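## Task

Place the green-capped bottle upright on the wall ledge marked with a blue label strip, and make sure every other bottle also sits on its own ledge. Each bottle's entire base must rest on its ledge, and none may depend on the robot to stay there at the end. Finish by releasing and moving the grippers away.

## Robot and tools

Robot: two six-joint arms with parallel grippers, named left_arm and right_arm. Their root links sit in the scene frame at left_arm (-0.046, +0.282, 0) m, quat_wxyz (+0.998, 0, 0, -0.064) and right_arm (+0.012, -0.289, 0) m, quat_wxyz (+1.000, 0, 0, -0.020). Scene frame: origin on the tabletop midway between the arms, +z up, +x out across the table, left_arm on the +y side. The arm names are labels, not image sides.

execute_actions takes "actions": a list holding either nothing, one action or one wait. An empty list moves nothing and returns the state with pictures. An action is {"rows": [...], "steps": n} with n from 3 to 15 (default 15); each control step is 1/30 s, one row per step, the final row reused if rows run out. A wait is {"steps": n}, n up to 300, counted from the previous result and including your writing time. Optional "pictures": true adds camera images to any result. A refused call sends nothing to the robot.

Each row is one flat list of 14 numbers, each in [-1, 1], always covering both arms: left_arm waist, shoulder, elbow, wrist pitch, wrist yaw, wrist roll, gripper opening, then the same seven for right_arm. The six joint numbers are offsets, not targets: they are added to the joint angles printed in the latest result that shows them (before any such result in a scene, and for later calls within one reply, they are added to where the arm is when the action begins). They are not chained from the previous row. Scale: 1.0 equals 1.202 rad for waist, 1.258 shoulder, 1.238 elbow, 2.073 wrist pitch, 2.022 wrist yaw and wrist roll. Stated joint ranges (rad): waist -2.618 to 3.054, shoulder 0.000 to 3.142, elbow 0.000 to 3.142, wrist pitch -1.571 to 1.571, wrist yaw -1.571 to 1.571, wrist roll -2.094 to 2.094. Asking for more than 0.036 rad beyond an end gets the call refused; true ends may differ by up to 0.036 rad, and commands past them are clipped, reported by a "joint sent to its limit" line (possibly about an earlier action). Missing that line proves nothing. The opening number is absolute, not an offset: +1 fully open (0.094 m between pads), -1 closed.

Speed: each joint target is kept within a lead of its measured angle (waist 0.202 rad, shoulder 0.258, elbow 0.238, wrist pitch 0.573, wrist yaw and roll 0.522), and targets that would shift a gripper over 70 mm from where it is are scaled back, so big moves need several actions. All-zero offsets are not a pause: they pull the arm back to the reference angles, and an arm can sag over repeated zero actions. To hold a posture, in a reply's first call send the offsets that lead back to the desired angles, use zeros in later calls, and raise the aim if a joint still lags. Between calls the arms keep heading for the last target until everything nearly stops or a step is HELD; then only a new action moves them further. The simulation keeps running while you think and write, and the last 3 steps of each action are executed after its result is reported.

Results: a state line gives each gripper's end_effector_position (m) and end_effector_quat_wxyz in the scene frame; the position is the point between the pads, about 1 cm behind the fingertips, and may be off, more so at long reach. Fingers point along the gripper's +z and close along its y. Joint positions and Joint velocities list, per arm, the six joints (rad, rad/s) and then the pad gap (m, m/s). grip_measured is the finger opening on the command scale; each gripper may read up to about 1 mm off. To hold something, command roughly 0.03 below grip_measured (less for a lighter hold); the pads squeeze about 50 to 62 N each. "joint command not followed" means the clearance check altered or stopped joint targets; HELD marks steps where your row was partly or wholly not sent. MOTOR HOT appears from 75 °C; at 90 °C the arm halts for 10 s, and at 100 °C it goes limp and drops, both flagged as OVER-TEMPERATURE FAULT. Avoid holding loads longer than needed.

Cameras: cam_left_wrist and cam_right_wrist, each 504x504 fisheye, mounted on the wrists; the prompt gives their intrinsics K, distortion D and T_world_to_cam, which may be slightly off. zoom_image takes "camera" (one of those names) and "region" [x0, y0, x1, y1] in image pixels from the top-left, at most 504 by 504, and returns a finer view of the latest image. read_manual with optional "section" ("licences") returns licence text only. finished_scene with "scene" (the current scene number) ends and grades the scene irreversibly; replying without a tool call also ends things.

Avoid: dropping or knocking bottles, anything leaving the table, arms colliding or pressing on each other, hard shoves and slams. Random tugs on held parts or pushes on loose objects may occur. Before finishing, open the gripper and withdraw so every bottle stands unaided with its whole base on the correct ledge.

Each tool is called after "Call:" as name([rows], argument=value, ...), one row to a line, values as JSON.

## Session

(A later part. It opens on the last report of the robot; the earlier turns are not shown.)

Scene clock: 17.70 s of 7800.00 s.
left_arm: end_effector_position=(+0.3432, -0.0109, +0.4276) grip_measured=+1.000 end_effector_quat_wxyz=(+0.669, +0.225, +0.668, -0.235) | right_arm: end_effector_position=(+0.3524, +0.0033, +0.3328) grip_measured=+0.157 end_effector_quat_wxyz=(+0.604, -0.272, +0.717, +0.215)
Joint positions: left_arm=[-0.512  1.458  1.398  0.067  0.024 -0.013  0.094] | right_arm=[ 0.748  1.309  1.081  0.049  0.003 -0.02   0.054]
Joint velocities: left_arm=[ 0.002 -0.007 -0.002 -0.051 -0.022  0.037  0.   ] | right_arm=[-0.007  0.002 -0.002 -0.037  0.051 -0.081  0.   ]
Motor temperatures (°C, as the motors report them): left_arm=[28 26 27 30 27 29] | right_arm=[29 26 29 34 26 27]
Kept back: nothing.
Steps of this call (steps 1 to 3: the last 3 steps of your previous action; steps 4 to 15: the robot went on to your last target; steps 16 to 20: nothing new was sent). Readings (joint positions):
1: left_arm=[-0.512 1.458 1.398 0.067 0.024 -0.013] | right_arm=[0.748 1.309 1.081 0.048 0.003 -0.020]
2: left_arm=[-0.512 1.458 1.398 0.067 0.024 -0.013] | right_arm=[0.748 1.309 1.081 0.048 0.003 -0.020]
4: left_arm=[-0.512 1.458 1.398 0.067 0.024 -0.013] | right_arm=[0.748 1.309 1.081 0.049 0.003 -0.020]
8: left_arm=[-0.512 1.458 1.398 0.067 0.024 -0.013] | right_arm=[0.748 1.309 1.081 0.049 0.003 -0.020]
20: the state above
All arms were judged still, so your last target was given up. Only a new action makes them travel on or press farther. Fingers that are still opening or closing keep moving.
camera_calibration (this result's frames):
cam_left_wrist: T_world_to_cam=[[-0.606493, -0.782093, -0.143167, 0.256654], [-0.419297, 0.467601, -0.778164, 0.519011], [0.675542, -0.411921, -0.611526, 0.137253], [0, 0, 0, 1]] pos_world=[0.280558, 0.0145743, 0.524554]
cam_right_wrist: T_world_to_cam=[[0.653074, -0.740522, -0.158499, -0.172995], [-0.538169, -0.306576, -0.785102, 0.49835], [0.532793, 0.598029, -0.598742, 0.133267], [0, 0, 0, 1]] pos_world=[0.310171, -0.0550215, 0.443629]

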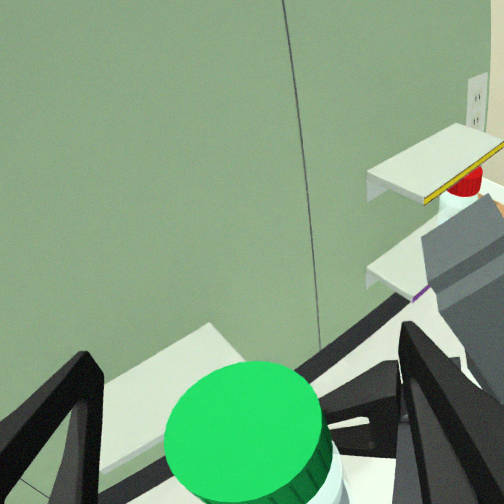

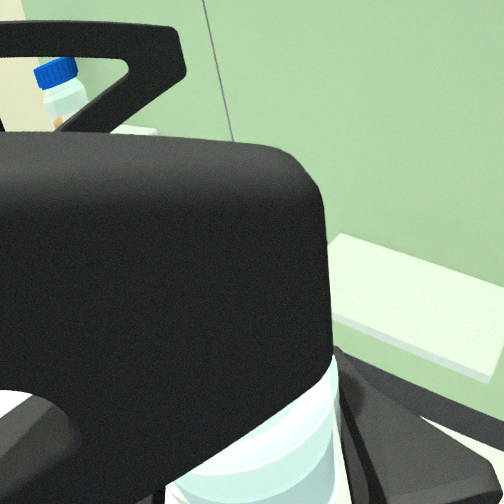

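Call:
execute_actions([
  {"rows":[[0,0.01,0,-0.075,0,0,1,0,0,0,0.012,0,0,0]],"steps":15},
])

Call:
execute_actions([
  {"steps":15},
], pictures=true)

Scene clock: 18.20 s of 7800.00 s.
left_arm: end_effector_position=(+0.3426, -0.0105, +0.4011) grip_measured=+1.000 end_effector_quat_wxyz=(+0.633, +0.235, +0.703, -0.224) | right_arm: end_effector_position=(+0.3524, +0.0032, +0.3221) grip_measured=+0.157 end_effector_quat_wxyz=(+0.591, -0.278, +0.728, +0.209)
Joint positions: left_arm=[-0.512  1.46   1.398 -0.038  0.024 -0.016  0.094] | right_arm=[ 0.748  1.316  1.081  0.018  0.003 -0.023  0.054]
Joint velocities: left_arm=[-0.002  0.002  0.012  0.037 -0.007  0.066  0.   ] | right_arm=[ 0.002 -0.012 -0.002  0.051 -0.007  0.007 -0.   ]
Motor temperatures (°C, as the motors report them): left_arm=[28 26 27 30 27 29] | right_arm=[29 26 29 34 26 27]
Steps of this call (steps 1 to 3: nothing new was sent; steps 4 to 15: the first 12 steps of this action). Readings (joint positions):
4: left_arm=[-0.512 1.458 1.398 0.053 0.024 -0.013] | right_arm=[0.748 1.309 1.081 0.049 0.003 -0.020]
5: left_arm=[-0.512 1.458 1.398 0.033 0.024 -0.013] | right_arm=[0.748 1.309 1.081 0.047 0.003 -0.020]
7: left_arm=[-0.512 1.460 1.398 -0.002 0.024 -0.016] | right_arm=[0.748 1.309 1.081 0.041 0.003 -0.022]
11: left_arm=[-0.512 1.460 1.398 -0.028 0.024 -0.016] | right_arm=[0.748 1.315 1.081 0.025 0.003 -0.023]
15: the state above

Scene clock: 18.70 s of 7800.00 s.
left_arm: end_effector_position=(+0.3425, -0.0104, +0.4005) grip_measured=+1.000 end_effector_quat_wxyz=(+0.632, +0.235, +0.704, -0.224) | right_arm: end_effector_position=(+0.3523, +0.0031, +0.3214) grip_measured=+0.157 end_effector_quat_wxyz=(+0.590, -0.278, +0.729, +0.209)
Joint positions: left_arm=[-0.512  1.46   1.398 -0.04   0.024 -0.016  0.094] | right_arm=[ 0.748  1.316  1.081  0.015  0.003 -0.023  0.054]
Joint velocities: left_arm=[-0.012 -0.012  0.017 -0.051  0.037 -0.066  0.   ] | right_arm=[-0.002 -0.007 -0.007 -0.007 -0.007  0.051 -0.   ]
Motor temperatures (°C, as the motors report them): left_arm=[28 26 27 30 27 29] | right_arm=[29 26 29 34 26 27]
Kept back: nothing.
Steps of this call (steps 1 to 3: the last 3 steps of your previous action; steps 4 to 15: the robot went on to your last target). Readings (joint positions):
1: left_arm=[-0.512 1.460 1.398 -0.038 0.024 -0.016] | right_arm=[0.748 1.316 1.081 0.017 0.003 -0.023]
2: left_arm=[-0.512 1.460 1.398 -0.039 0.024 -0.016] | right_arm=[0.748 1.316 1.081 0.017 0.003 -0.023]
4: left_arm=[-0.512 1.460 1.398 -0.039 0.024 -0.016] | right_arm=[0.748 1.316 1.081 0.016 0.003 -0.023]
8: left_arm=[-0.512 1.460 1.398 -0.040 0.024 -0.016] | right_arm=[0.748 1.316 1.081 0.016 0.003 -0.023]
15: the state above
All arms were judged still, so your last target was given up. Only a new action makes them travel on or press farther. Fingers that are still opening or closing keep moving.
camera_calibration (this result's frames):
cam_left_wrist: T_world_to_cam=[[-0.6188, -0.773489, -0.13712, 0.254637], [-0.485209, 0.513621, -0.707648, 0.492206], [0.617786, -0.37136, -0.693132, 0.174209], [0, 0, 0, 1]] pos_world=[0.288769, 0.00884537, 0.503974]
cam_right_wrist: T_world_to_cam=[[0.648438, -0.744974, -0.156656, -0.173808], [-0.56115, -0.328692, -0.759653, 0.489311], [0.514431, 0.580496, -0.631178, 0.143539], [0, 0, 0, 1]] pos_world=[0.31344, -0.0519743, 0.435078]

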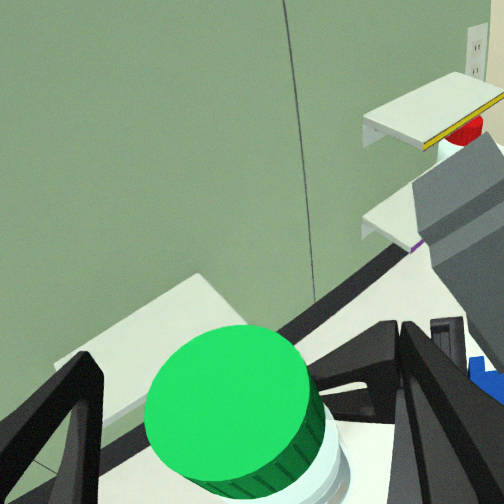

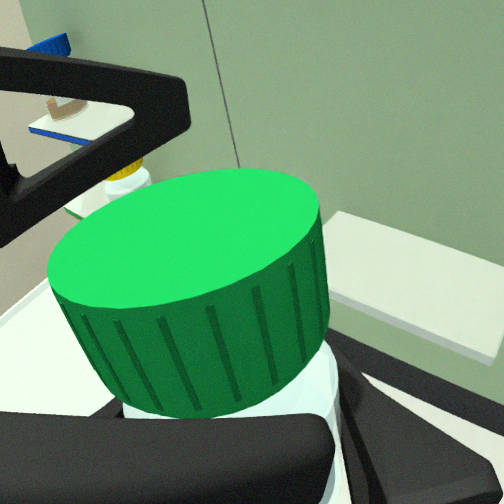

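Call:
execute_actions([
  {"rows":[[0,-0.3,-0.2,0.03,0,0,1,0,0,0,0.03,0,0,0]],"steps":15},
])

Call:
execute_actions([
  {"rows":[[0.35,0,0,0,0,0,1,-0.144,0.22,-0.165,0.33,0,0,0]],"steps":15},
])

Call:
execute_actions([
  {"steps":30},
], pictures=true)

Scene clock: 19.40 s of 7800.00 s.
left_arm: end_effector_position=(+0.2561, +0.0538, +0.4633) grip_measured=+1.000 end_effector_quat_wxyz=(+0.708, +0.209, +0.626, -0.251) | right_arm: end_effector_position=(+0.3526, +0.0034, +0.3167) grip_measured=+0.157 end_effector_quat_wxyz=(+0.586, -0.281, +0.732, +0.206)
Joint positions: left_arm=[-0.512  1.069  1.156  0.044  0.024 -0.022  0.094] | right_arm=[ 0.748  1.32   1.077  0.013  0.003 -0.027  0.054]
Joint velocities: left_arm=[ 0.002  0.051  0.007 -0.168  0.081  0.037  0.   ] | right_arm=[ 0.007  0.032  0.002  0.007  0.037  0.022 -0.   ]
Motor temperatures (°C, as the motors report them): left_arm=[28 26 27 30 27 29] | right_arm=[29 26 29 35 26 27]
Steps of this call (steps 1 to 9: nothing new was sent; steps 10 to 21: the first 12 steps of this action). Readings (joint positions):
10: left_arm=[-0.512 1.430 1.354 -0.003 0.024 -0.019] | right_arm=[0.748 1.316 1.081 0.015 0.003 -0.025]
11: left_arm=[-0.512 1.366 1.275 0.015 0.024 -0.022] | right_arm=[0.748 1.316 1.079 0.013 0.003 -0.027]
13: left_arm=[-0.512 1.230 1.171 -0.014 0.024 -0.022] | right_arm=[0.748 1.320 1.077 0.012 0.003 -0.027]
17: left_arm=[-0.512 1.085 1.152 0.016 0.024 -0.022] | right_arm=[0.748 1.320 1.077 0.013 0.003 -0.027]
21: the state above

Scene clock: 19.90 s of 7800.00 s.
left_arm: end_effector_position=(+0.3245, +0.1998, +0.4614) grip_measured=+1.000 end_effector_quat_wxyz=(+0.744, +0.070, +0.658, -0.093) | right_arm: end_effector_position=(+0.4349, -0.0437, +0.1666) grip_measured=+0.157 end_effector_quat_wxyz=(+0.569, -0.219, +0.780, +0.141)
Joint positions: left_arm=[-0.087  1.071  1.156  0.039  0.015 -0.021  0.094] | right_arm=[ 0.567  1.651  0.834  0.5    0.01  -0.027  0.054]
Joint velocities: left_arm=[-0.002 -0.012  0.002  0.081  0.066 -0.007  0.   ] | right_arm=[ 0.032  0.022  0.007  0.535  0.037 -0.051  0.   ]
Motor temperatures (°C, as the motors report them): left_arm=[28 26 27 30 27 29] | right_arm=[29 26 29 35 26 27]
Steps of this call (steps 1 to 3: the last 3 steps of your previous action; steps 4 to 15: the first 12 steps of this action, its rows measured from where the robot was after step 3). Readings (joint positions):
3: left_arm=[-0.512 1.071 1.156 0.039 0.024 -0.022] | right_arm=[0.748 1.320 1.077 0.013 0.003 -0.027]
4: left_arm=[-0.484 1.071 1.156 0.039 0.043 -0.021] | right_arm=[0.738 1.333 1.060 0.058 -0.007 -0.027]
5: left_arm=[-0.423 1.071 1.156 0.039 0.050 -0.021] | right_arm=[0.716 1.359 1.040 0.141 -0.016 -0.027]
7: left_arm=[-0.274 1.071 1.156 0.039 0.044 -0.021] | right_arm=[0.656 1.450 0.989 0.313 -0.017 -0.027]
11: left_arm=[-0.091 1.071 1.156 0.039 0.014 -0.021] | right_arm=[0.570 1.624 0.876 0.487 0.006 -0.027]
15: the state above

Scene clock: 20.90 s of 7800.00 s.
left_arm: end_effector_position=(+0.3245, +0.1997, +0.4614) grip_measured=+1.000 end_effector_quat_wxyz=(+0.744, +0.070, +0.658, -0.093) | right_arm: end_effector_position=(+0.4397, -0.0397, +0.2076) grip_measured=+0.157 end_effector_quat_wxyz=(+0.626, -0.207, +0.735, +0.157)
Joint positions: left_arm=[-0.087  1.071  1.156  0.039  0.016 -0.021  0.094] | right_arm=[ 0.569  1.63   0.834  0.628  0.009 -0.027  0.054]
Joint velocities: left_arm=[ 0.002 -0.002  0.002  0.022  0.051 -0.051  0.   ] | right_arm=[-0.002 -0.017 -0.012  0.007  0.037 -0.007 -0.   ]
Motor temperatures (°C, as the motors report them): left_arm=[28 26 27 31 27 29] | right_arm=[29 27 30 35 26 27]
Kept back: nothing.
Steps of this call (steps 1 to 3: the last 3 steps of your previous action; steps 4 to 30: the robot went on to your last target). Readings (joint positions):
1: left_arm=[-0.087 1.071 1.156 0.039 0.015 -0.021] | right_arm=[0.568 1.650 0.834 0.524 0.010 -0.027]
2: left_arm=[-0.087 1.071 1.156 0.039 0.015 -0.021] | right_arm=[0.568 1.646 0.834 0.545 0.009 -0.027]
4: left_arm=[-0.087 1.071 1.156 0.039 0.016 -0.021] | right_arm=[0.569 1.637 0.834 0.579 0.009 -0.027]
8: left_arm=[-0.087 1.071 1.156 0.039 0.016 -0.021] | right_arm=[0.569 1.630 0.834 0.620 0.009 -0.027]
30: the state above
All arms were judged still, so your last target was given up. Only a new action makes them travel on or press farther. Fingers that are still opening or closing keep moving.
camera_calibration (this result's frames):
cam_left_wrist: T_world_to_cam=[[-0.207113, -0.968809, -0.136062, 0.319295], [-0.485084, 0.222473, -0.845695, 0.540388], [0.849587, -0.109153, -0.516031, 0.0962883], [0, 0, 0, 1]] pos_world=[0.246458, 0.199625, 0.550135]
cam_right_wrist: T_world_to_cam=[[0.508424, -0.847815, -0.150715, -0.223969], [-0.575137, -0.204075, -0.792194, 0.455677], [0.640876, 0.489452, -0.591367, -0.0158928], [0, 0, 0, 1]] pos_world=[0.386133, -0.0891133, 0.317831]

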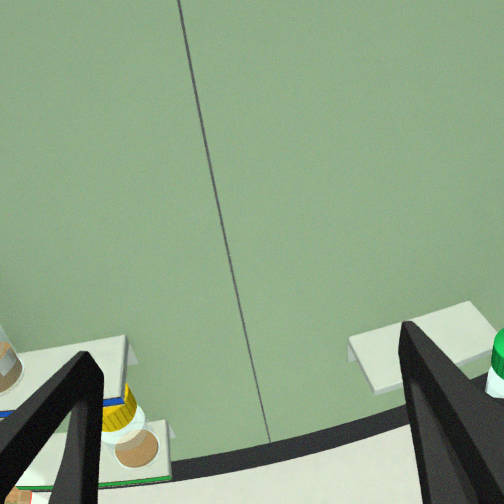

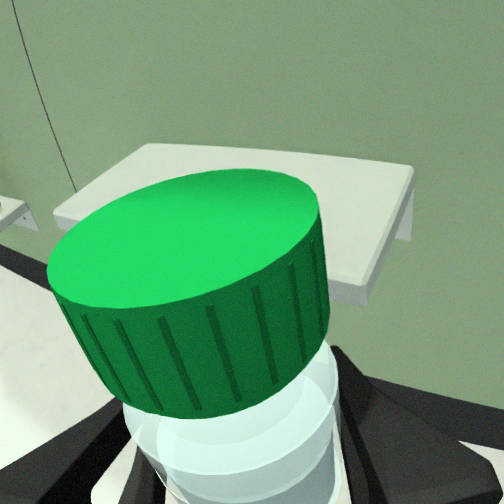

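Call:
execute_actions([
  {"rows":[[0,0,0,0,0,0,1,0,-0.07,0.08,0.015,0,0,0]],"steps":15},
])

Call:
execute_actions([
  {"rows":[[0,0,0,0,0,0,1,-0.019,0.205,0.255,-0.01,0,0,0]],"steps":15},
])

Call:
execute_actions([
  {"steps":30},
], pictures=true)

Scene clock: 21.60 s of 7800.00 s.
left_arm: end_effector_position=(+0.3245, +0.1997, +0.4614) grip_measured=+1.000 end_effector_quat_wxyz=(+0.744, +0.070, +0.658, -0.093) | right_arm: end_effector_position=(+0.4410, -0.0390, +0.2627) grip_measured=+0.157 end_effector_quat_wxyz=(+0.666, -0.197, +0.700, +0.167)
Joint positions: left_arm=[-0.087  1.071  1.156  0.039  0.016 -0.021  0.094] | right_arm=[ 0.569  1.568  0.895  0.616  0.009 -0.027  0.054]
Joint velocities: left_arm=[ 0.007  0.002 -0.002 -0.051  0.022 -0.051  0.   ] | right_arm=[-0.002  0.012  0.007 -0.051 -0.022  0.022  0.001]
Motor temperatures (°C, as the motors report them): left_arm=[28 26 27 31 27 29] | right_arm=[29 27 30 35 26 27]
Steps of this call (steps 1 to 9: nothing new was sent; steps 10 to 21: the first 12 steps of this action). Readings (joint positions):
10: left_arm=[-0.087 1.071 1.156 0.039 0.016 -0.021] | right_arm=[0.569 1.626 0.838 0.621 0.009 -0.027]
11: left_arm=[-0.087 1.071 1.156 0.039 0.016 -0.021] | right_arm=[0.569 1.620 0.844 0.609 0.009 -0.027]
13: left_arm=[-0.087 1.071 1.156 0.039 0.016 -0.021] | right_arm=[0.569 1.604 0.861 0.601 0.009 -0.027]
17: left_arm=[-0.087 1.071 1.156 0.039 0.016 -0.021] | right_arm=[0.569 1.574 0.890 0.609 0.009 -0.027]
21: the state above

Scene clock: 22.10 s of 7800.00 s.
left_arm: end_effector_position=(+0.3245, +0.1997, +0.4614) grip_measured=+1.000 end_effector_quat_wxyz=(+0.744, +0.070, +0.658, -0.093) | right_arm: end_effector_position=(+0.4984, -0.0013, +0.2660) grip_measured=+0.153 end_effector_quat_wxyz=(+0.670, -0.202, +0.692, +0.179)
Joint positions: left_arm=[-0.087  1.071  1.156  0.039  0.016 -0.021  0.094] | right_arm=[ 0.566  1.818  1.175  0.604 -0.019 -0.024  0.054]
Joint velocities: left_arm=[ 0.002  0.007 -0.007 -0.022  0.022  0.022  0.   ] | right_arm=[-0.002 -0.007 -0.002 -0.066 -0.022  0.007 -0.001]
Motor temperatures (°C, as the motors report them): left_arm=[28 26 27 31 27 29] | right_arm=[29 27 30 35 26 27]
Steps of this call (steps 1 to 3: the last 3 steps of your previous action; steps 4 to 15: the first 12 steps of this action, its rows measured from where the robot was after step 3). Readings (joint positions):
3: left_arm=[-0.087 1.071 1.156 0.039 0.016 -0.021] | right_arm=[0.569 1.568 0.895 0.614 0.009 -0.027]
4: left_arm=[-0.087 1.071 1.156 0.039 0.016 -0.021] | right_arm=[0.567 1.598 0.924 0.606 0.008 -0.027]
5: left_arm=[-0.087 1.071 1.156 0.039 0.016 -0.021] | right_arm=[0.564 1.664 0.997 0.605 0.003 -0.025]
7: left_arm=[-0.087 1.071 1.156 0.039 0.016 -0.021] | right_arm=[0.566 1.774 1.123 0.604 -0.016 -0.024]
11: left_arm=[-0.087 1.071 1.156 0.039 0.016 -0.021] | right_arm=[0.566 1.818 1.172 0.604 -0.019 -0.024]
15: the state above

Scene clock: 23.10 s of 7800.00 s.
left_arm: end_effector_position=(+0.3245, +0.1997, +0.4614) grip_measured=+1.000 end_effector_quat_wxyz=(+0.744, +0.070, +0.658, -0.093) | right_arm: end_effector_position=(+0.4984, -0.0013, +0.2660) grip_measured=+0.153 end_effector_quat_wxyz=(+0.670, -0.202, +0.692, +0.179)
Joint positions: left_arm=[-0.087  1.071  1.156  0.039  0.016 -0.021  0.094] | right_arm=[ 0.566  1.818  1.175  0.604 -0.019 -0.024  0.054]
Joint velocities: left_arm=[ 0.012 -0.007 -0.007 -0.066  0.022 -0.037  0.   ] | right_arm=[-0.022 -0.017  0.017  0.007 -0.007 -0.022 -0.   ]
Motor temperatures (°C, as the motors report them): left_arm=[28 26 27 31 27 29] | right_arm=[29 27 30 35 26 27]
Kept back: nothing.
Steps of this call (steps 1 to 3: the last 3 steps of your previous action; steps 4 to 15: the robot went on to your last target; steps 16 to 30: nothing new was sent). Readings (joint positions):
1: left_arm=[-0.087 1.071 1.156 0.039 0.016 -0.021] | right_arm=[0.566 1.818 1.175 0.604 -0.019 -0.024]
2: left_arm=[-0.087 1.071 1.156 0.039 0.016 -0.021] | right_arm=[0.566 1.818 1.175 0.604 -0.019 -0.024]
4: left_arm=[-0.087 1.071 1.156 0.039 0.016 -0.021] | right_arm=[0.566 1.818 1.175 0.604 -0.019 -0.024]
8: left_arm=[-0.087 1.071 1.156 0.039 0.016 -0.021] | right_arm=[0.566 1.818 1.175 0.604 -0.019 -0.024]
30: the state above
All arms were judged still, so your last target was given up. Only a new action makes them travel on or press farther. Fingers that are still opening or closing keep moving.
camera_calibration (this result's frames):
cam_left_wrist: T_world_to_cam=[[-0.207113, -0.968809, -0.136062, 0.319295], [-0.485084, 0.222473, -0.845695, 0.540388], [0.849587, -0.109153, -0.516031, 0.0962883], [0, 0, 0, 1]] pos_world=[0.246458, 0.199625, 0.550135]
cam_right_wrist: T_world_to_cam=[[0.545835, -0.823966, -0.152134, -0.230708], [-0.481054, -0.159506, -0.862058, 0.515321], [0.68604, 0.543726, -0.483436, -0.0889231], [0, 0, 0, 1]] pos_world=[0.43483, -0.0595483, 0.36615]

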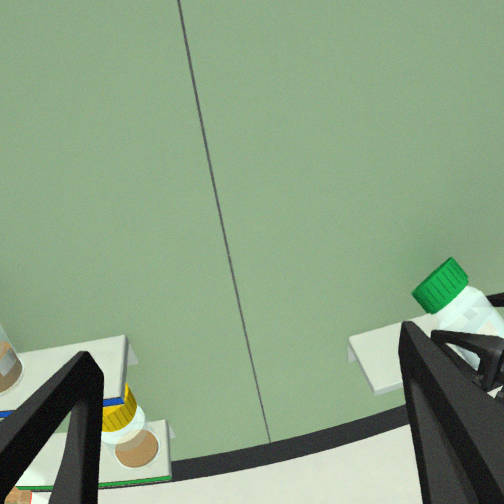

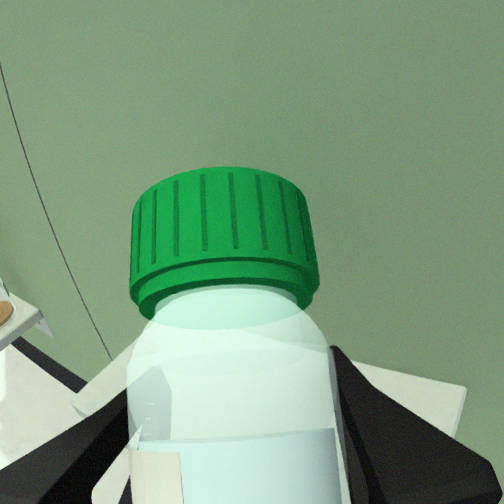

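Call:
execute_actions([
  {"rows":[[0,0,0,0,0,0,1,0,-0.06,0.1,-0.05,0,0,0]],"steps":15},
])

Call:
execute_actions([
  {"rows":[[0,0,0,0,0,0,1,0,0.04,0.16,-0.16,0,0,0],[0,0,0,0,0,0,1,0,0.06,0.28,-0.27,0,0,0],[0,0,0,0,0,0,1,0,0.08,0.4,-0.38,0,0,0],[0,0,0,0,0,0,1,0,0.13,0.51,-0.48,0,0,0]],"steps":15},
])

Call:
execute_actions([
  {"steps":40},
], pictures=true)

Scene clock: 23.70 s of 7800.00 s.
left_arm: end_effector_position=(+0.3245, +0.1997, +0.4614) grip_measured=+1.000 end_effector_quat_wxyz=(+0.744, +0.070, +0.658, -0.093) | right_arm: end_effector_position=(+0.4972, -0.0016, +0.3055) grip_measured=+0.153 end_effector_quat_wxyz=(+0.677, -0.201, +0.685, +0.182)
Joint positions: left_arm=[-0.087  1.071  1.156  0.039  0.016 -0.021  0.094] | right_arm=[ 0.566  1.77   1.259  0.492 -0.022 -0.024  0.054]
Joint velocities: left_arm=[-0.007  0.002 -0.002  0.007 -0.022  0.066  0.   ] | right_arm=[ 0.012  0.012 -0.022 -0.227  0.037 -0.022 -0.001]
Motor temperatures (°C, as the motors report them): left_arm=[28 26 27 31 27 29] | right_arm=[29 27 30 35 26 27]
Steps of this call (steps 1 to 6: nothing new was sent; steps 7 to 18: the first 12 steps of this action). Readings (joint positions):
7: left_arm=[-0.087 1.071 1.156 0.039 0.016 -0.021] | right_arm=[0.566 1.814 1.186 0.585 -0.021 -0.024]
8: left_arm=[-0.087 1.071 1.156 0.039 0.016 -0.021] | right_arm=[0.566 1.810 1.205 0.551 -0.022 -0.024]
10: left_arm=[-0.087 1.071 1.156 0.039 0.016 -0.021] | right_arm=[0.566 1.798 1.235 0.517 -0.022 -0.024]
14: left_arm=[-0.087 1.071 1.156 0.039 0.016 -0.021] | right_arm=[0.566 1.773 1.258 0.503 -0.022 -0.024]
18: the state above

Scene clock: 24.20 s of 7800.00 s.
left_arm: end_effector_position=(+0.3245, +0.1997, +0.4614) grip_measured=+1.000 end_effector_quat_wxyz=(+0.744, +0.070, +0.658, -0.093) | right_arm: end_effector_position=(+0.5030, +0.0176, +0.2826) grip_measured=+0.153 end_effector_quat_wxyz=(+0.481, -0.255, +0.825, +0.149)
Joint positions: left_arm=[-0.087  1.071  1.156  0.039  0.016 -0.021  0.094] | right_arm=[ 0.58   1.933  1.849 -0.432 -0.052 -0.03   0.054]
Joint velocities: left_arm=[ 0.002 -0.007 -0.002  0.095 -0.022  0.037  0.   ] | right_arm=[-0.11   0.002  0.217 -0.491  0.066  0.037 -0.   ]
Motor temperatures (°C, as the motors report them): left_arm=[28 26 27 31 27 29] | right_arm=[29 27 30 35 26 27]
Steps of this call (steps 1 to 3: the last 3 steps of your previous action; steps 4 to 15: the first 12 steps of this action, its rows measured from where the robot was after step 3). Readings (joint positions):
3: left_arm=[-0.087 1.071 1.156 0.039 0.016 -0.021] | right_arm=[0.566 1.770 1.259 0.477 -0.022 -0.024]
4: left_arm=[-0.087 1.071 1.156 0.039 0.016 -0.021] | right_arm=[0.566 1.776 1.286 0.423 -0.022 -0.024]
5: left_arm=[-0.087 1.071 1.156 0.039 0.016 -0.021] | right_arm=[0.566 1.797 1.349 0.323 -0.022 -0.024]
7: left_arm=[-0.087 1.071 1.156 0.039 0.016 -0.021] | right_arm=[0.570 1.847 1.492 0.089 -0.040 -0.025]
11: left_arm=[-0.087 1.071 1.156 0.039 0.016 -0.021] | right_arm=[0.586 1.928 1.764 -0.297 -0.064 -0.030]
15: the state above

Scene clock: 25.53 s of 7800.00 s.
left_arm: end_effector_position=(+0.3245, +0.1997, +0.4614) grip_measured=+1.000 end_effector_quat_wxyz=(+0.744, +0.070, +0.658, -0.093) | right_arm: end_effector_position=(+0.4979, +0.0049, +0.2585) grip_measured=+0.153 end_effector_quat_wxyz=(+0.440, -0.254, +0.852, +0.128)
Joint positions: left_arm=[-0.087  1.071  1.156  0.039  0.016 -0.021  0.094] | right_arm=[ 0.572  1.943  1.854 -0.53  -0.032 -0.03   0.054]
Joint velocities: left_arm=[-0.002 -0.007  0.007 -0.007 -0.037 -0.022  0.   ] | right_arm=[-0.002 -0.017 -0.007  0.007  0.007 -0.066  0.001]
Motor temperatures (°C, as the motors report them): left_arm=[28 26 27 31 27 29] | right_arm=[29 27 30 35 26 27]
Kept back: nothing.
Steps of this call (steps 1 to 3: the last 3 steps of your previous action; steps 4 to 30: the robot went on to your last target; steps 31 to 40: nothing new was sent). Readings (joint positions):
1: left_arm=[-0.087 1.071 1.156 0.039 0.016 -0.021] | right_arm=[0.578 1.933 1.853 -0.448 -0.049 -0.030]
2: left_arm=[-0.087 1.071 1.156 0.039 0.016 -0.021] | right_arm=[0.576 1.933 1.854 -0.463 -0.046 -0.030]
4: left_arm=[-0.087 1.071 1.156 0.039 0.016 -0.021] | right_arm=[0.573 1.935 1.854 -0.493 -0.039 -0.030]
8: left_arm=[-0.087 1.071 1.156 0.039 0.016 -0.021] | right_arm=[0.572 1.943 1.854 -0.526 -0.032 -0.030]
40: the state above
All arms were judged still, so your last target was given up. Only a new action makes them travel on or press farther. Fingers that are still opening or closing keep moving.
camera_calibration (this result's frames):
cam_left_wrist: T_world_to_cam=[[-0.207113, -0.968809, -0.136062, 0.319295], [-0.485084, 0.222473, -0.845695, 0.540388], [0.849587, -0.109153, -0.516031, 0.0962883], [0, 0, 0, 1]] pos_world=[0.246458, 0.199625, 0.550135]
cam_right_wrist: T_world_to_cam=[[0.482423, -0.860869, -0.161781, -0.192134], [-0.81261, -0.370895, -0.449557, 0.569023], [0.327006, 0.348342, -0.878479, 0.186228], [0, 0, 0, 1]] pos_world=[0.494186, -0.0192257, 0.388322]

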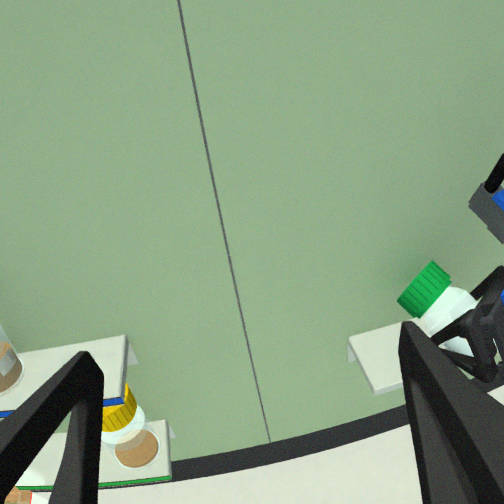

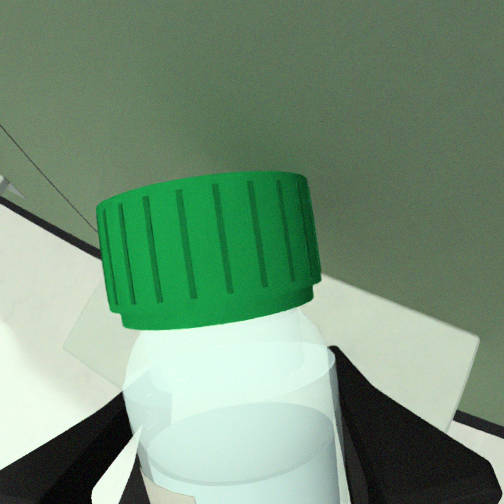

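Call:
execute_actions([
  {"rows":[[0,0,0,0,0,0,1,0,-0.1,-0.05,0.1,0,0,0],[0,0,0,0,0,0,1,0,-0.14,-0.15,0.2,0,0,0],[0,0,0,0,0,0,1,0,-0.2,-0.3,0.3,0,0,0],[0,0,0,0,0,0,1,0,-0.2,-0.3,0.3,0,0,0],[0,0,0,0,0,0,1,0,-0.2,-0.48,0.5,0,0,0]],"steps":15},
])

Call:
execute_actions([
  {"rows":[[0,0,0,0,0,0,1,0,0.04,-0.13,0.32,0,0,0]],"steps":15},
])

Call:
execute_actions([
  {"steps":40},
], pictures=true)

Scene clock: 26.20 s of 7800.00 s.
left_arm: end_effector_position=(+0.3245, +0.1997, +0.4614) grip_measured=+1.000 end_effector_quat_wxyz=(+0.744, +0.070, +0.658, -0.093) | right_arm: end_effector_position=(+0.4810, -0.0050, +0.2807) grip_measured=+0.153 end_effector_quat_wxyz=(+0.618, -0.223, +0.734, +0.171)
Joint positions: left_arm=[-0.087  1.071  1.156  0.039  0.016 -0.021  0.094] | right_arm=[ 0.572  1.713  1.252  0.282 -0.032 -0.03   0.054]
Joint velocities: left_arm=[-0.002  0.007 -0.012 -0.095 -0.022 -0.037  0.   ] | right_arm=[-0.017  0.125 -0.188  0.696  0.037 -0.022 -0.   ]
Motor temperatures (°C, as the motors report them): left_arm=[28 26 27 31 27 29] | right_arm=[29 27 30 35 26 27]
Steps of this call (steps 1 to 8: nothing new was sent; steps 9 to 20: the first 12 steps of this action). Readings (joint positions):
9: left_arm=[-0.087 1.071 1.156 0.039 0.016 -0.021] | right_arm=[0.572 1.932 1.839 -0.508 -0.032 -0.030]
10: left_arm=[-0.087 1.071 1.156 0.039 0.016 -0.021] | right_arm=[0.572 1.905 1.787 -0.448 -0.032 -0.030]
12: left_arm=[-0.087 1.071 1.156 0.039 0.016 -0.021] | right_arm=[0.572 1.822 1.638 -0.297 -0.032 -0.030]
16: left_arm=[-0.087 1.071 1.156 0.039 0.016 -0.021] | right_arm=[0.572 1.699 1.337 0.097 -0.032 -0.030]
20: the state above

Scene clock: 26.70 s of 7800.00 s.
left_arm: end_effector_position=(+0.3245, +0.1997, +0.4614) grip_measured=+1.000 end_effector_quat_wxyz=(+0.744, +0.070, +0.658, -0.093) | right_arm: end_effector_position=(+0.4799, -0.0057, +0.3048) grip_measured=+0.153 end_effector_quat_wxyz=(+0.739, -0.190, +0.615, +0.200)
Joint positions: left_arm=[-0.087  1.071  1.156  0.039  0.016 -0.021  0.094] | right_arm=[ 0.572  1.789  1.078  0.884 -0.032 -0.03   0.054]
Joint velocities: left_arm=[-0.012  0.007 -0.002 -0.022 -0.007 -0.066  0.   ] | right_arm=[-0.007 -0.017 -0.012  0.462 -0.007  0.022 -0.001]
Motor temperatures (°C, as the motors report them): left_arm=[28 26 27 31 27 29] | right_arm=[29 27 30 36 26 27]
Steps of this call (steps 1 to 3: the last 3 steps of your previous action; steps 4 to 15: the first 12 steps of this action, its rows measured from where the robot was after step 3). Readings (joint positions):
3: left_arm=[-0.087 1.071 1.156 0.039 0.016 -0.021] | right_arm=[0.572 1.716 1.247 0.344 -0.032 -0.030]
4: left_arm=[-0.087 1.071 1.156 0.039 0.016 -0.021] | right_arm=[0.572 1.719 1.221 0.430 -0.032 -0.030]
5: left_arm=[-0.087 1.071 1.156 0.039 0.016 -0.021] | right_arm=[0.572 1.722 1.182 0.550 -0.032 -0.030]
7: left_arm=[-0.087 1.071 1.156 0.039 0.016 -0.021] | right_arm=[0.572 1.741 1.123 0.708 -0.032 -0.030]
11: left_arm=[-0.087 1.071 1.156 0.039 0.016 -0.021] | right_arm=[0.572 1.784 1.081 0.831 -0.032 -0.030]
15: the state above

Scene clock: 28.03 s of 7800.00 s.
left_arm: end_effector_position=(+0.3245, +0.1997, +0.4614) grip_measured=+1.000 end_effector_quat_wxyz=(+0.744, +0.070, +0.658, -0.093) | right_arm: end_effector_position=(+0.4774, -0.0071, +0.3186) grip_measured=+0.153 end_effector_quat_wxyz=(+0.756, -0.184, +0.593, +0.204)
Joint positions: left_arm=[-0.087  1.071  1.156  0.039  0.016 -0.021  0.094] | right_arm=[ 0.572  1.789  1.078  0.941 -0.032 -0.03   0.054]
Joint velocities: left_arm=[ 0.007  0.007 -0.017  0.022 -0.066  0.007  0.   ] | right_arm=[-0.017  0.007 -0.002 -0.081  0.066 -0.037  0.   ]
Motor temperatures (°C, as the motors report them): left_arm=[28 26 27 31 27 29] | right_arm=[29 28 30 36 26 27]
Kept back: nothing.
Steps of this call (steps 1 to 3: the last 3 steps of your previous action; steps 4 to 30: the robot went on to your last target; steps 31 to 40: nothing new was sent). Readings (joint positions):
1: left_arm=[-0.087 1.071 1.156 0.039 0.016 -0.021] | right_arm=[0.572 1.789 1.078 0.899 -0.032 -0.030]
2: left_arm=[-0.087 1.071 1.156 0.039 0.016 -0.021] | right_arm=[0.572 1.789 1.078 0.910 -0.032 -0.030]
4: left_arm=[-0.087 1.071 1.156 0.039 0.016 -0.021] | right_arm=[0.572 1.789 1.078 0.924 -0.032 -0.030]
8: left_arm=[-0.087 1.071 1.156 0.039 0.016 -0.021] | right_arm=[0.572 1.789 1.078 0.936 -0.032 -0.030]
40: the state above
All arms were judged still, so your last target was given up. Only a new action makes them travel on or press farther. Fingers that are still opening or closing keep moving.
camera_calibration (this result's frames):
cam_left_wrist: T_world_to_cam=[[-0.207113, -0.968809, -0.136062, 0.319295], [-0.485084, 0.222473, -0.845695, 0.540388], [0.849587, -0.109153, -0.516031, 0.0962883], [0, 0, 0, 1]] pos_world=[0.246458, 0.199625, 0.550135]
cam_right_wrist: T_world_to_cam=[[0.59323, -0.795609, -0.122818, -0.247762], [-0.262309, -0.0467964, -0.963848, 0.478412], [0.7611, 0.604, -0.236457, -0.160064], [0, 0, 0, 1]] pos_world=[0.394296, -0.0780556, 0.392839]

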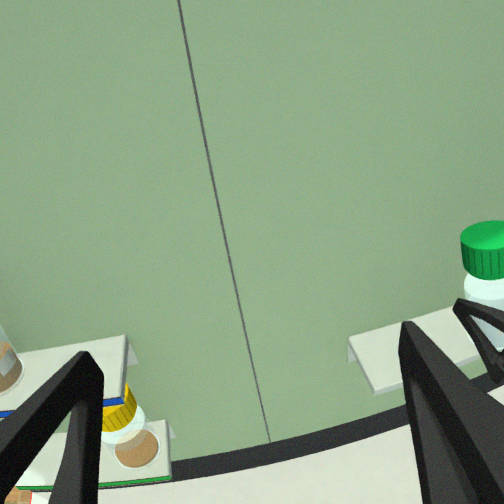

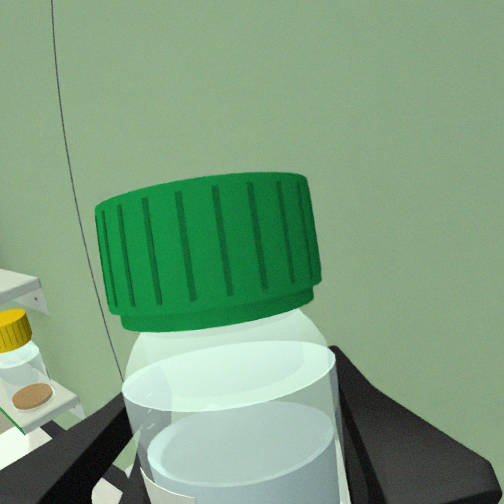

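Call:
execute_actions([
  {"rows":[[0,0,0,0,0,0,1,0,0,0.02,0.11,0,0,0]],"steps":15},
])

Call:
execute_actions([
  {"rows":[[0,0,0,0,0,0,1,-0.02,0.2,0.1,0.08,0,0,0]],"steps":15},
])

Call:
execute_actions([
  {"steps":40},
], pictures=true)

Scene clock: 28.60 s of 7800.00 s.
left_arm: end_effector_position=(+0.3245, +0.1997, +0.4614) grip_measured=+1.000 end_effector_quat_wxyz=(+0.744, +0.070, +0.658, -0.093) | right_arm: end_effector_position=(+0.4691, -0.0120, +0.3510) grip_measured=+0.153 end_effector_quat_wxyz=(+0.799, -0.169, +0.536, +0.214)
Joint positions: left_arm=[-0.087  1.071  1.156  0.039  0.016 -0.021  0.094] | right_arm=[ 0.572  1.798  1.078  1.097 -0.032 -0.03   0.054]
Joint velocities: left_arm=[-0.002 -0.012  0.002 -0.007  0.051 -0.051  0.   ] | right_arm=[ 0.012  0.002  0.002  0.051  0.022 -0.037 -0.001]
Motor temperatures (°C, as the motors report them): left_arm=[28 26 27 31 27 29] | right_arm=[29 28 30 36 26 27]
Steps of this call (steps 1 to 5: nothing new was sent; steps 6 to 17: the first 12 steps of this action). Readings (joint positions):
6: left_arm=[-0.087 1.071 1.156 0.039 0.016 -0.021] | right_arm=[0.572 1.791 1.078 0.958 -0.032 -0.030]
7: left_arm=[-0.087 1.071 1.156 0.039 0.016 -0.021] | right_arm=[0.572 1.796 1.078 0.984 -0.032 -0.030]
9: left_arm=[-0.087 1.071 1.156 0.039 0.016 -0.021] | right_arm=[0.572 1.798 1.078 1.026 -0.032 -0.030]
13: left_arm=[-0.087 1.071 1.156 0.039 0.016 -0.021] | right_arm=[0.572 1.798 1.078 1.079 -0.032 -0.030]
17: the state above

Scene clock: 29.10 s of 7800.00 s.
left_arm: end_effector_position=(+0.3245, +0.1997, +0.4614) grip_measured=+1.000 end_effector_quat_wxyz=(+0.744, +0.070, +0.658, -0.093) | right_arm: end_effector_position=(+0.5114, +0.0037, +0.2933) grip_measured=+0.152 end_effector_quat_wxyz=(+0.800, -0.172, +0.537, +0.203)
Joint positions: left_arm=[-0.087  1.071  1.156  0.039  0.016 -0.021  0.094] | right_arm=[ 0.556  2.058  1.186  1.245 -0.039 -0.046  0.054]
Joint velocities: left_arm=[ 0.002 -0.002 -0.022  0.007 -0.037 -0.022  0.   ] | right_arm=[ 0.002  0.002  0.002  0.022 -0.022  0.007 -0.001]
Motor temperatures (°C, as the motors report them): left_arm=[28 26 27 31 27 29] | right_arm=[29 28 30 36 26 27]
Steps of this call (steps 1 to 3: the last 3 steps of your previous action; steps 4 to 15: the first 12 steps of this action, its rows measured from where the robot was after step 3). Readings (joint positions):
3: left_arm=[-0.087 1.071 1.156 0.039 0.016 -0.021] | right_arm=[0.572 1.798 1.078 1.102 -0.032 -0.030]
4: left_arm=[-0.087 1.071 1.156 0.039 0.016 -0.021] | right_arm=[0.570 1.829 1.093 1.132 -0.033 -0.030]
5: left_arm=[-0.087 1.071 1.156 0.039 0.016 -0.021] | right_arm=[0.568 1.885 1.138 1.184 -0.034 -0.030]
7: left_arm=[-0.087 1.071 1.156 0.039 0.016 -0.021] | right_arm=[0.561 1.985 1.186 1.221 -0.034 -0.030]
11: left_arm=[-0.087 1.071 1.156 0.039 0.016 -0.021] | right_arm=[0.556 2.058 1.186 1.245 -0.039 -0.047]
15: the state above

Scene clock: 30.43 s of 7800.00 s.
left_arm: end_effector_position=(+0.3245, +0.1997, +0.4614) grip_measured=+1.000 end_effector_quat_wxyz=(+0.744, +0.070, +0.658, -0.093) | right_arm: end_effector_position=(+0.5114, +0.0037, +0.2933) grip_measured=+0.152 end_effector_quat_wxyz=(+0.800, -0.172, +0.537, +0.203)
Joint positions: left_arm=[-0.087  1.071  1.156  0.039  0.016 -0.021  0.094] | right_arm=[ 0.556  2.058  1.186  1.245 -0.039 -0.045  0.054]
Joint velocities: left_arm=[ 0.002  0.017  0.002  0.007  0.051 -0.022  0.   ] | right_arm=[-0.007  0.007 -0.022  0.051  0.037  0.037 -0.   ]
Motor temperatures (°C, as the motors report them): left_arm=[28 26 27 32 27 29] | right_arm=[29 28 30 36 26 27]
Kept back: nothing.
Steps of this call (steps 1 to 3: the last 3 steps of your previous action; steps 4 to 15: the robot went on to your last target; steps 16 to 40: nothing new was sent). Readings (joint positions):
1: left_arm=[-0.087 1.071 1.156 0.039 0.016 -0.021] | right_arm=[0.556 2.058 1.186 1.245 -0.039 -0.046]
2: left_arm=[-0.087 1.071 1.156 0.039 0.016 -0.021] | right_arm=[0.556 2.058 1.186 1.245 -0.039 -0.046]
4: left_arm=[-0.087 1.071 1.156 0.039 0.016 -0.021] | right_arm=[0.556 2.058 1.186 1.245 -0.039 -0.045]
8: left_arm=[-0.087 1.071 1.156 0.039 0.016 -0.021] | right_arm=[0.556 2.058 1.186 1.245 -0.039 -0.045]
40: the state above
All arms were judged still, so your last target was given up. Only a new action makes them travel on or press farther. Fingers that are still opening or closing keep moving.
camera_calibration (this result's frames):
cam_left_wrist: T_world_to_cam=[[-0.207113, -0.968809, -0.136062, 0.319295], [-0.485084, 0.222473, -0.845695, 0.540388], [0.849587, -0.109153, -0.516031, 0.0962883], [0, 0, 0, 1]] pos_world=[0.246458, 0.199625, 0.550135]
cam_right_wrist: T_world_to_cam=[[0.596335, -0.797754, -0.0892953, -0.273884], [-0.133091, 0.0114422, -0.991038, 0.405143], [0.791626, 0.602875, -0.0993507, -0.254213], [0, 0, 0, 1]] pos_world=[0.41849, -0.0698688, 0.3518]

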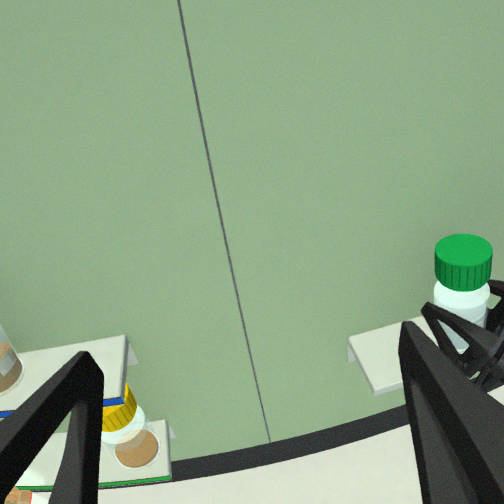

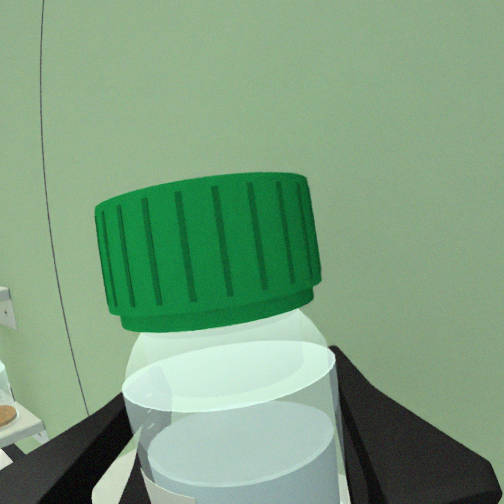

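Call:
execute_actions([
  {"rows":[[0,0,0,0,0,0,1,0,0,0,0,0,0,1]],"steps":15},
])

Call:
execute_actions([
  {"rows":[[-0.15,0,0,0,0,0,1,0,-0.12,-0.12,0,0,0,1],[-0.15,0,0,0,0,0,1,0,-0.2,-0.2,0,0,0,1],[-0.15,0,0,0,0,0,1,0,-0.3,-0.25,0,0,0,1]],"steps":15},
])

Call:
execute_actions([
  {"rows":[[0,0,0,0,0,0,1,-0.5,-0.4,0,-0.4,0,0,1]],"steps":15},
])

Call:
execute_actions([
  {"steps":40},
], pictures=true)

Scene clock: 31.03 s of 7800.00 s.
left_arm: end_effector_position=(+0.3245, +0.1997, +0.4614) grip_measured=+1.000 end_effector_quat_wxyz=(+0.744, +0.070, +0.658, -0.093) | right_arm: end_effector_position=(+0.5111, +0.0036, +0.2941) grip_measured=+1.000 end_effector_quat_wxyz=(+0.801, -0.172, +0.536, +0.204)
Joint positions: left_arm=[-0.087  1.071  1.156  0.039  0.016 -0.021  0.094] | right_arm=[ 0.556  2.058  1.186  1.248 -0.04  -0.046  0.094]
Joint velocities: left_arm=[-0.002  0.007 -0.002 -0.095 -0.022 -0.125  0.   ] | right_arm=[-0.012 -0.002 -0.007 -0.037 -0.007 -0.022  0.   ]
Motor temperatures (°C, as the motors report them): left_arm=[28 26 27 32 27 29] | right_arm=[29 28 30 36 26 27]
Steps of this call (steps 1 to 6: nothing new was sent; steps 7 to 18: the first 12 steps of this action). Readings (joint positions):
7: left_arm=[-0.087 1.071 1.156 0.039 0.016 -0.021] | right_arm=[0.556 2.058 1.186 1.245 -0.039 -0.045]
8: left_arm=[-0.087 1.071 1.156 0.039 0.016 -0.021] | right_arm=[0.556 2.058 1.186 1.246 -0.040 -0.045]
10: left_arm=[-0.087 1.071 1.156 0.039 0.016 -0.021] | right_arm=[0.556 2.058 1.186 1.248 -0.040 -0.046]
14: left_arm=[-0.087 1.071 1.156 0.039 0.016 -0.021] | right_arm=[0.556 2.058 1.186 1.248 -0.040 -0.046]
18: the state above

Scene clock: 31.53 s of 7800.00 s.
left_arm: end_effector_position=(+0.3032, +0.1335, +0.4615) grip_measured=+1.000 end_effector_quat_wxyz=(+0.732, +0.131, +0.649, -0.162) | right_arm: end_effector_position=(+0.4280, -0.0433, +0.3656) grip_measured=+1.000 end_effector_quat_wxyz=(+0.830, -0.161, +0.492, +0.209)
Joint positions: left_arm=[-0.269  1.071  1.156  0.039  0.02  -0.021  0.094] | right_arm=[ 0.556  1.674  0.888  1.27  -0.041 -0.047  0.094]
Joint velocities: left_arm=[-0.002  0.012 -0.007 -0.051  0.007  0.007  0.   ] | right_arm=[-0.007  0.042  0.002 -0.183  0.037  0.081  0.   ]
Motor temperatures (°C, as the motors report them): left_arm=[28 26 27 32 27 29] | right_arm=[29 28 30 36 26 27]
Steps of this call (steps 1 to 3: the last 3 steps of your previous action; steps 4 to 15: the first 12 steps of this action, its rows measured from where the robot was after step 3). Readings (joint positions):
3: left_arm=[-0.087 1.071 1.156 0.039 0.016 -0.021] | right_arm=[0.556 2.058 1.186 1.248 -0.040 -0.046]
4: left_arm=[-0.112 1.071 1.156 0.039 -0.000 -0.021] | right_arm=[0.556 2.041 1.166 1.246 -0.041 -0.047]
5: left_arm=[-0.162 1.071 1.156 0.039 -0.004 -0.021] | right_arm=[0.556 1.992 1.103 1.237 -0.041 -0.047]
7: left_arm=[-0.247 1.071 1.156 0.039 0.012 -0.021] | right_arm=[0.556 1.852 0.947 1.224 -0.041 -0.047]
11: left_arm=[-0.269 1.071 1.156 0.039 0.020 -0.021] | right_arm=[0.556 1.692 0.888 1.251 -0.041 -0.047]
15: the state above

Scene clock: 32.03 s of 7800.00 s.
left_arm: end_effector_position=(+0.3032, +0.1335, +0.4615) grip_measured=+1.000 end_effector_quat_wxyz=(+0.732, +0.131, +0.649, -0.162) | right_arm: end_effector_position=(+0.4171, -0.3206, +0.4218) grip_measured=+1.000 end_effector_quat_wxyz=(+0.802, +0.004, +0.596, -0.048)
Joint positions: left_arm=[-0.269  1.071  1.156  0.039  0.02  -0.021  0.094] | right_arm=[-0.051  1.167  0.881  0.58  -0.023 -0.047  0.094]
Joint velocities: left_arm=[-0.012  0.002  0.007 -0.081 -0.095  0.007  0.   ] | right_arm=[-0.32  -0.12  -0.002 -0.476  0.066 -0.066  0.   ]
Motor temperatures (°C, as the motors report them): left_arm=[28 26 27 32 27 29] | right_arm=[29 28 30 36 26 27]
Steps of this call (steps 1 to 3: the last 3 steps of your previous action; steps 4 to 15: the first 12 steps of this action, its rows measured from where the robot was after step 3). Readings (joint positions):
3: left_arm=[-0.269 1.071 1.156 0.039 0.020 -0.021] | right_arm=[0.556 1.675 0.888 1.265 -0.041 -0.047]
4: left_arm=[-0.269 1.071 1.156 0.039 0.020 -0.021] | right_arm=[0.539 1.649 0.887 1.199 -0.053 -0.047]
5: left_arm=[-0.269 1.071 1.156 0.039 0.020 -0.021] | right_arm=[0.503 1.602 0.882 1.084 -0.064 -0.047]
7: left_arm=[-0.269 1.071 1.156 0.039 0.020 -0.021] | right_arm=[0.393 1.491 0.881 0.895 -0.062 -0.047]
11: left_arm=[-0.269 1.071 1.156 0.039 0.020 -0.021] | right_arm=[0.144 1.265 0.881 0.670 -0.052 -0.047]
15: the state above

Scene clock: 33.37 s of 7800.00 s.
left_arm: end_effector_position=(+0.3032, +0.1335, +0.4615) grip_measured=+1.000 end_effector_quat_wxyz=(+0.732, +0.131, +0.649, -0.162) | right_arm: end_effector_position=(+0.4241, -0.3199, +0.3917) grip_measured=+1.000 end_effector_quat_wxyz=(+0.763, +0.001, +0.645, -0.042)
Joint positions: left_arm=[-0.269  1.071  1.156  0.039  0.02  -0.021  0.094] | right_arm=[-0.053  1.166  0.881  0.454 -0.034 -0.047  0.094]
Joint velocities: left_arm=[ 0.012  0.002 -0.007 -0.007  0.007 -0.007  0.   ] | right_arm=[-0.007  0.002  0.007 -0.095  0.007 -0.007  0.   ]
Motor temperatures (°C, as the motors report them): left_arm=[28 26 27 32 27 29] | right_arm=[29 28 30 36 26 27]
Kept back: nothing.
Steps of this call (steps 1 to 3: the last 3 steps of your previous action; steps 4 to 30: the robot went on to your last target; steps 31 to 40: nothing new was sent). Readings (joint positions):
1: left_arm=[-0.269 1.071 1.156 0.039 0.020 -0.021] | right_arm=[-0.055 1.166 0.881 0.564 -0.022 -0.047]
2: left_arm=[-0.269 1.071 1.156 0.039 0.020 -0.021] | right_arm=[-0.054 1.166 0.881 0.543 -0.024 -0.047]
4: left_arm=[-0.269 1.071 1.156 0.039 0.020 -0.021] | right_arm=[-0.053 1.166 0.881 0.504 -0.029 -0.047]
8: left_arm=[-0.269 1.071 1.156 0.039 0.020 -0.021] | right_arm=[-0.053 1.166 0.881 0.472 -0.032 -0.047]
40: the state above
All arms were judged still, so your last target was given up. Only a new action makes them travel on or press farther. Fingers that are still opening or closing keep moving.
camera_calibration (this result's frames):
cam_left_wrist: T_world_to_cam=[[-0.382866, -0.913757, -0.13587, 0.296549], [-0.435284, 0.308167, -0.845908, 0.518429], [0.814826, -0.264728, -0.515731, 0.138379], [0, 0, 0, 1]] pos_world=[0.226448, 0.147844, 0.550202]
cam_right_wrist: T_world_to_cam=[[0.00762277, -0.993721, -0.111627, -0.275397], [-0.299159, 0.104252, -0.948491, 0.578185], [0.954173, 0.0406244, -0.296485, -0.151802], [0, 0, 0, 1]] pos_world=[0.319914, -0.327778, 0.472654]

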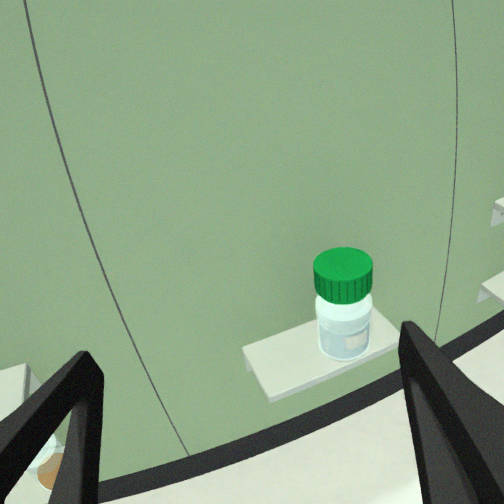

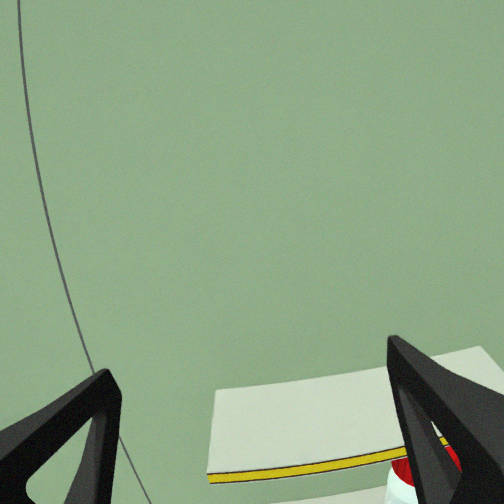

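Call:
execute_actions([
  {"rows":[[-0.088,0.58,-0.02,0.32,0,0,1,0,0,0,0,0,0,1]],"steps":15},
])

Call:
execute_actions([
  {"steps":50},
], pictures=true)

Scene clock: 35.33 s of 7800.00 s.
left_arm: end_effector_position=(+0.4385, +0.0171, +0.2971) grip_measured=+1.000 end_effector_quat_wxyz=(+0.692, +0.171, +0.675, -0.190) | right_arm: end_effector_position=(+0.4241, -0.3199, +0.3917) grip_measured=+1.000 end_effector_quat_wxyz=(+0.763, +0.001, +0.645, -0.042)
Joint positions: left_arm=[-0.369  1.752  1.151  0.632  0.02  -0.021  0.094] | right_arm=[-0.053  1.166  0.881  0.454 -0.034 -0.047  0.094]
Joint velocities: left_arm=[-0.012  1.302 -0.256  0.212  0.007 -0.037  0.   ] | right_arm=[ 0.012  0.002 -0.012  0.007 -0.007 -0.051  0.   ]
Motor temperatures (°C, as the motors report them): left_arm=[28 26 27 32 27 29] | right_arm=[29 28 30 36 26 27]
Steps of this call (steps 1 to 47: nothing new was sent; steps 48 to 59: the first 12 steps of this action). Readings (joint positions):
48: left_arm=[-0.283 1.096 1.151 0.108 0.012 -0.021] | right_arm=[-0.053 1.166 0.881 0.454 -0.034 -0.047]
49: left_arm=[-0.310 1.149 1.154 0.242 0.010 -0.021] | right_arm=[-0.053 1.166 0.881 0.454 -0.034 -0.047]
51: left_arm=[-0.355 1.284 1.162 0.447 0.016 -0.021] | right_arm=[-0.053 1.166 0.881 0.454 -0.034 -0.047]
55: left_arm=[-0.369 1.534 1.162 0.569 0.020 -0.021] | right_arm=[-0.053 1.166 0.881 0.454 -0.034 -0.047]
59: the state above

Scene clock: 37.00 s of 7800.00 s.
left_arm: end_effector_position=(+0.4453, +0.0129, +0.2597) grip_measured=+1.000 end_effector_quat_wxyz=(+0.681, +0.178, +0.687, -0.183) | right_arm: end_effector_position=(+0.4241, -0.3199, +0.3917) grip_measured=+1.000 end_effector_quat_wxyz=(+0.763, +0.001, +0.645, -0.042)
Joint positions: left_arm=[-0.37   1.824  1.119  0.698  0.019 -0.01   0.094] | right_arm=[-0.053  1.166  0.881  0.454 -0.034 -0.047  0.094]
Joint velocities: left_arm=[-0.002  0.007  0.012 -0.022  0.022 -0.007  0.   ] | right_arm=[-0.012 -0.012 -0.007 -0.066  0.022  0.037  0.   ]
Motor temperatures (°C, as the motors report them): left_arm=[28 27 27 32 27 29] | right_arm=[29 28 30 36 26 27]
Kept back: nothing.
Steps of this call (steps 1 to 3: the last 3 steps of your previous action; steps 4 to 30: the robot went on to your last target; steps 31 to 50: nothing new was sent). Readings (joint positions):
1: left_arm=[-0.369 1.790 1.141 0.635 0.020 -0.021] | right_arm=[-0.053 1.166 0.881 0.454 -0.034 -0.047]
2: left_arm=[-0.369 1.816 1.130 0.634 0.020 -0.021] | right_arm=[-0.053 1.166 0.881 0.454 -0.034 -0.047]
4: left_arm=[-0.370 1.831 1.119 0.657 0.019 -0.010] | right_arm=[-0.053 1.166 0.881 0.454 -0.034 -0.047]
8: left_arm=[-0.370 1.824 1.119 0.685 0.019 -0.010] | right_arm=[-0.053 1.166 0.881 0.454 -0.034 -0.047]
50: the state above
All arms were judged still, so your last target was given up. Only a new action makes them travel on or press farther. Fingers that are still opening or closing keep moving.
camera_calibration (this result's frames):
cam_left_wrist: T_world_to_cam=[[-0.486921, -0.86123, -0.145574, 0.261535], [-0.490768, 0.407632, -0.770054, 0.45052], [0.722534, -0.303512, -0.621148, -0.0444798], [0, 0, 0, 1]] pos_world=[0.380586, 0.0280954, 0.357369]
cam_right_wrist: T_world_to_cam=[[0.00762277, -0.993721, -0.111627, -0.275397], [-0.299159, 0.104252, -0.948491, 0.578185], [0.954173, 0.0406244, -0.296485, -0.151802], [0, 0, 0, 1]] pos_world=[0.319914, -0.327778, 0.472654]

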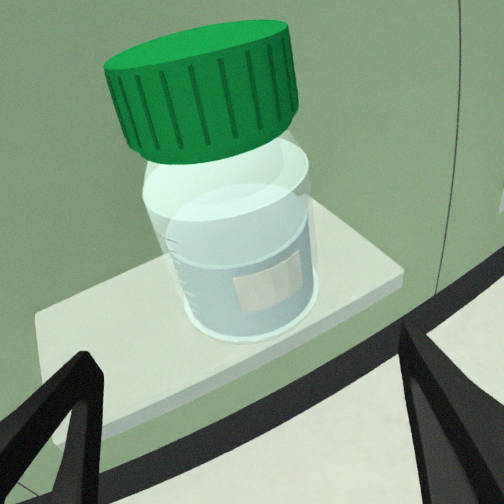

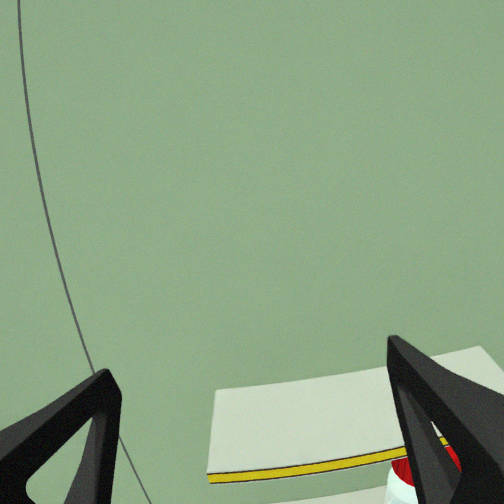

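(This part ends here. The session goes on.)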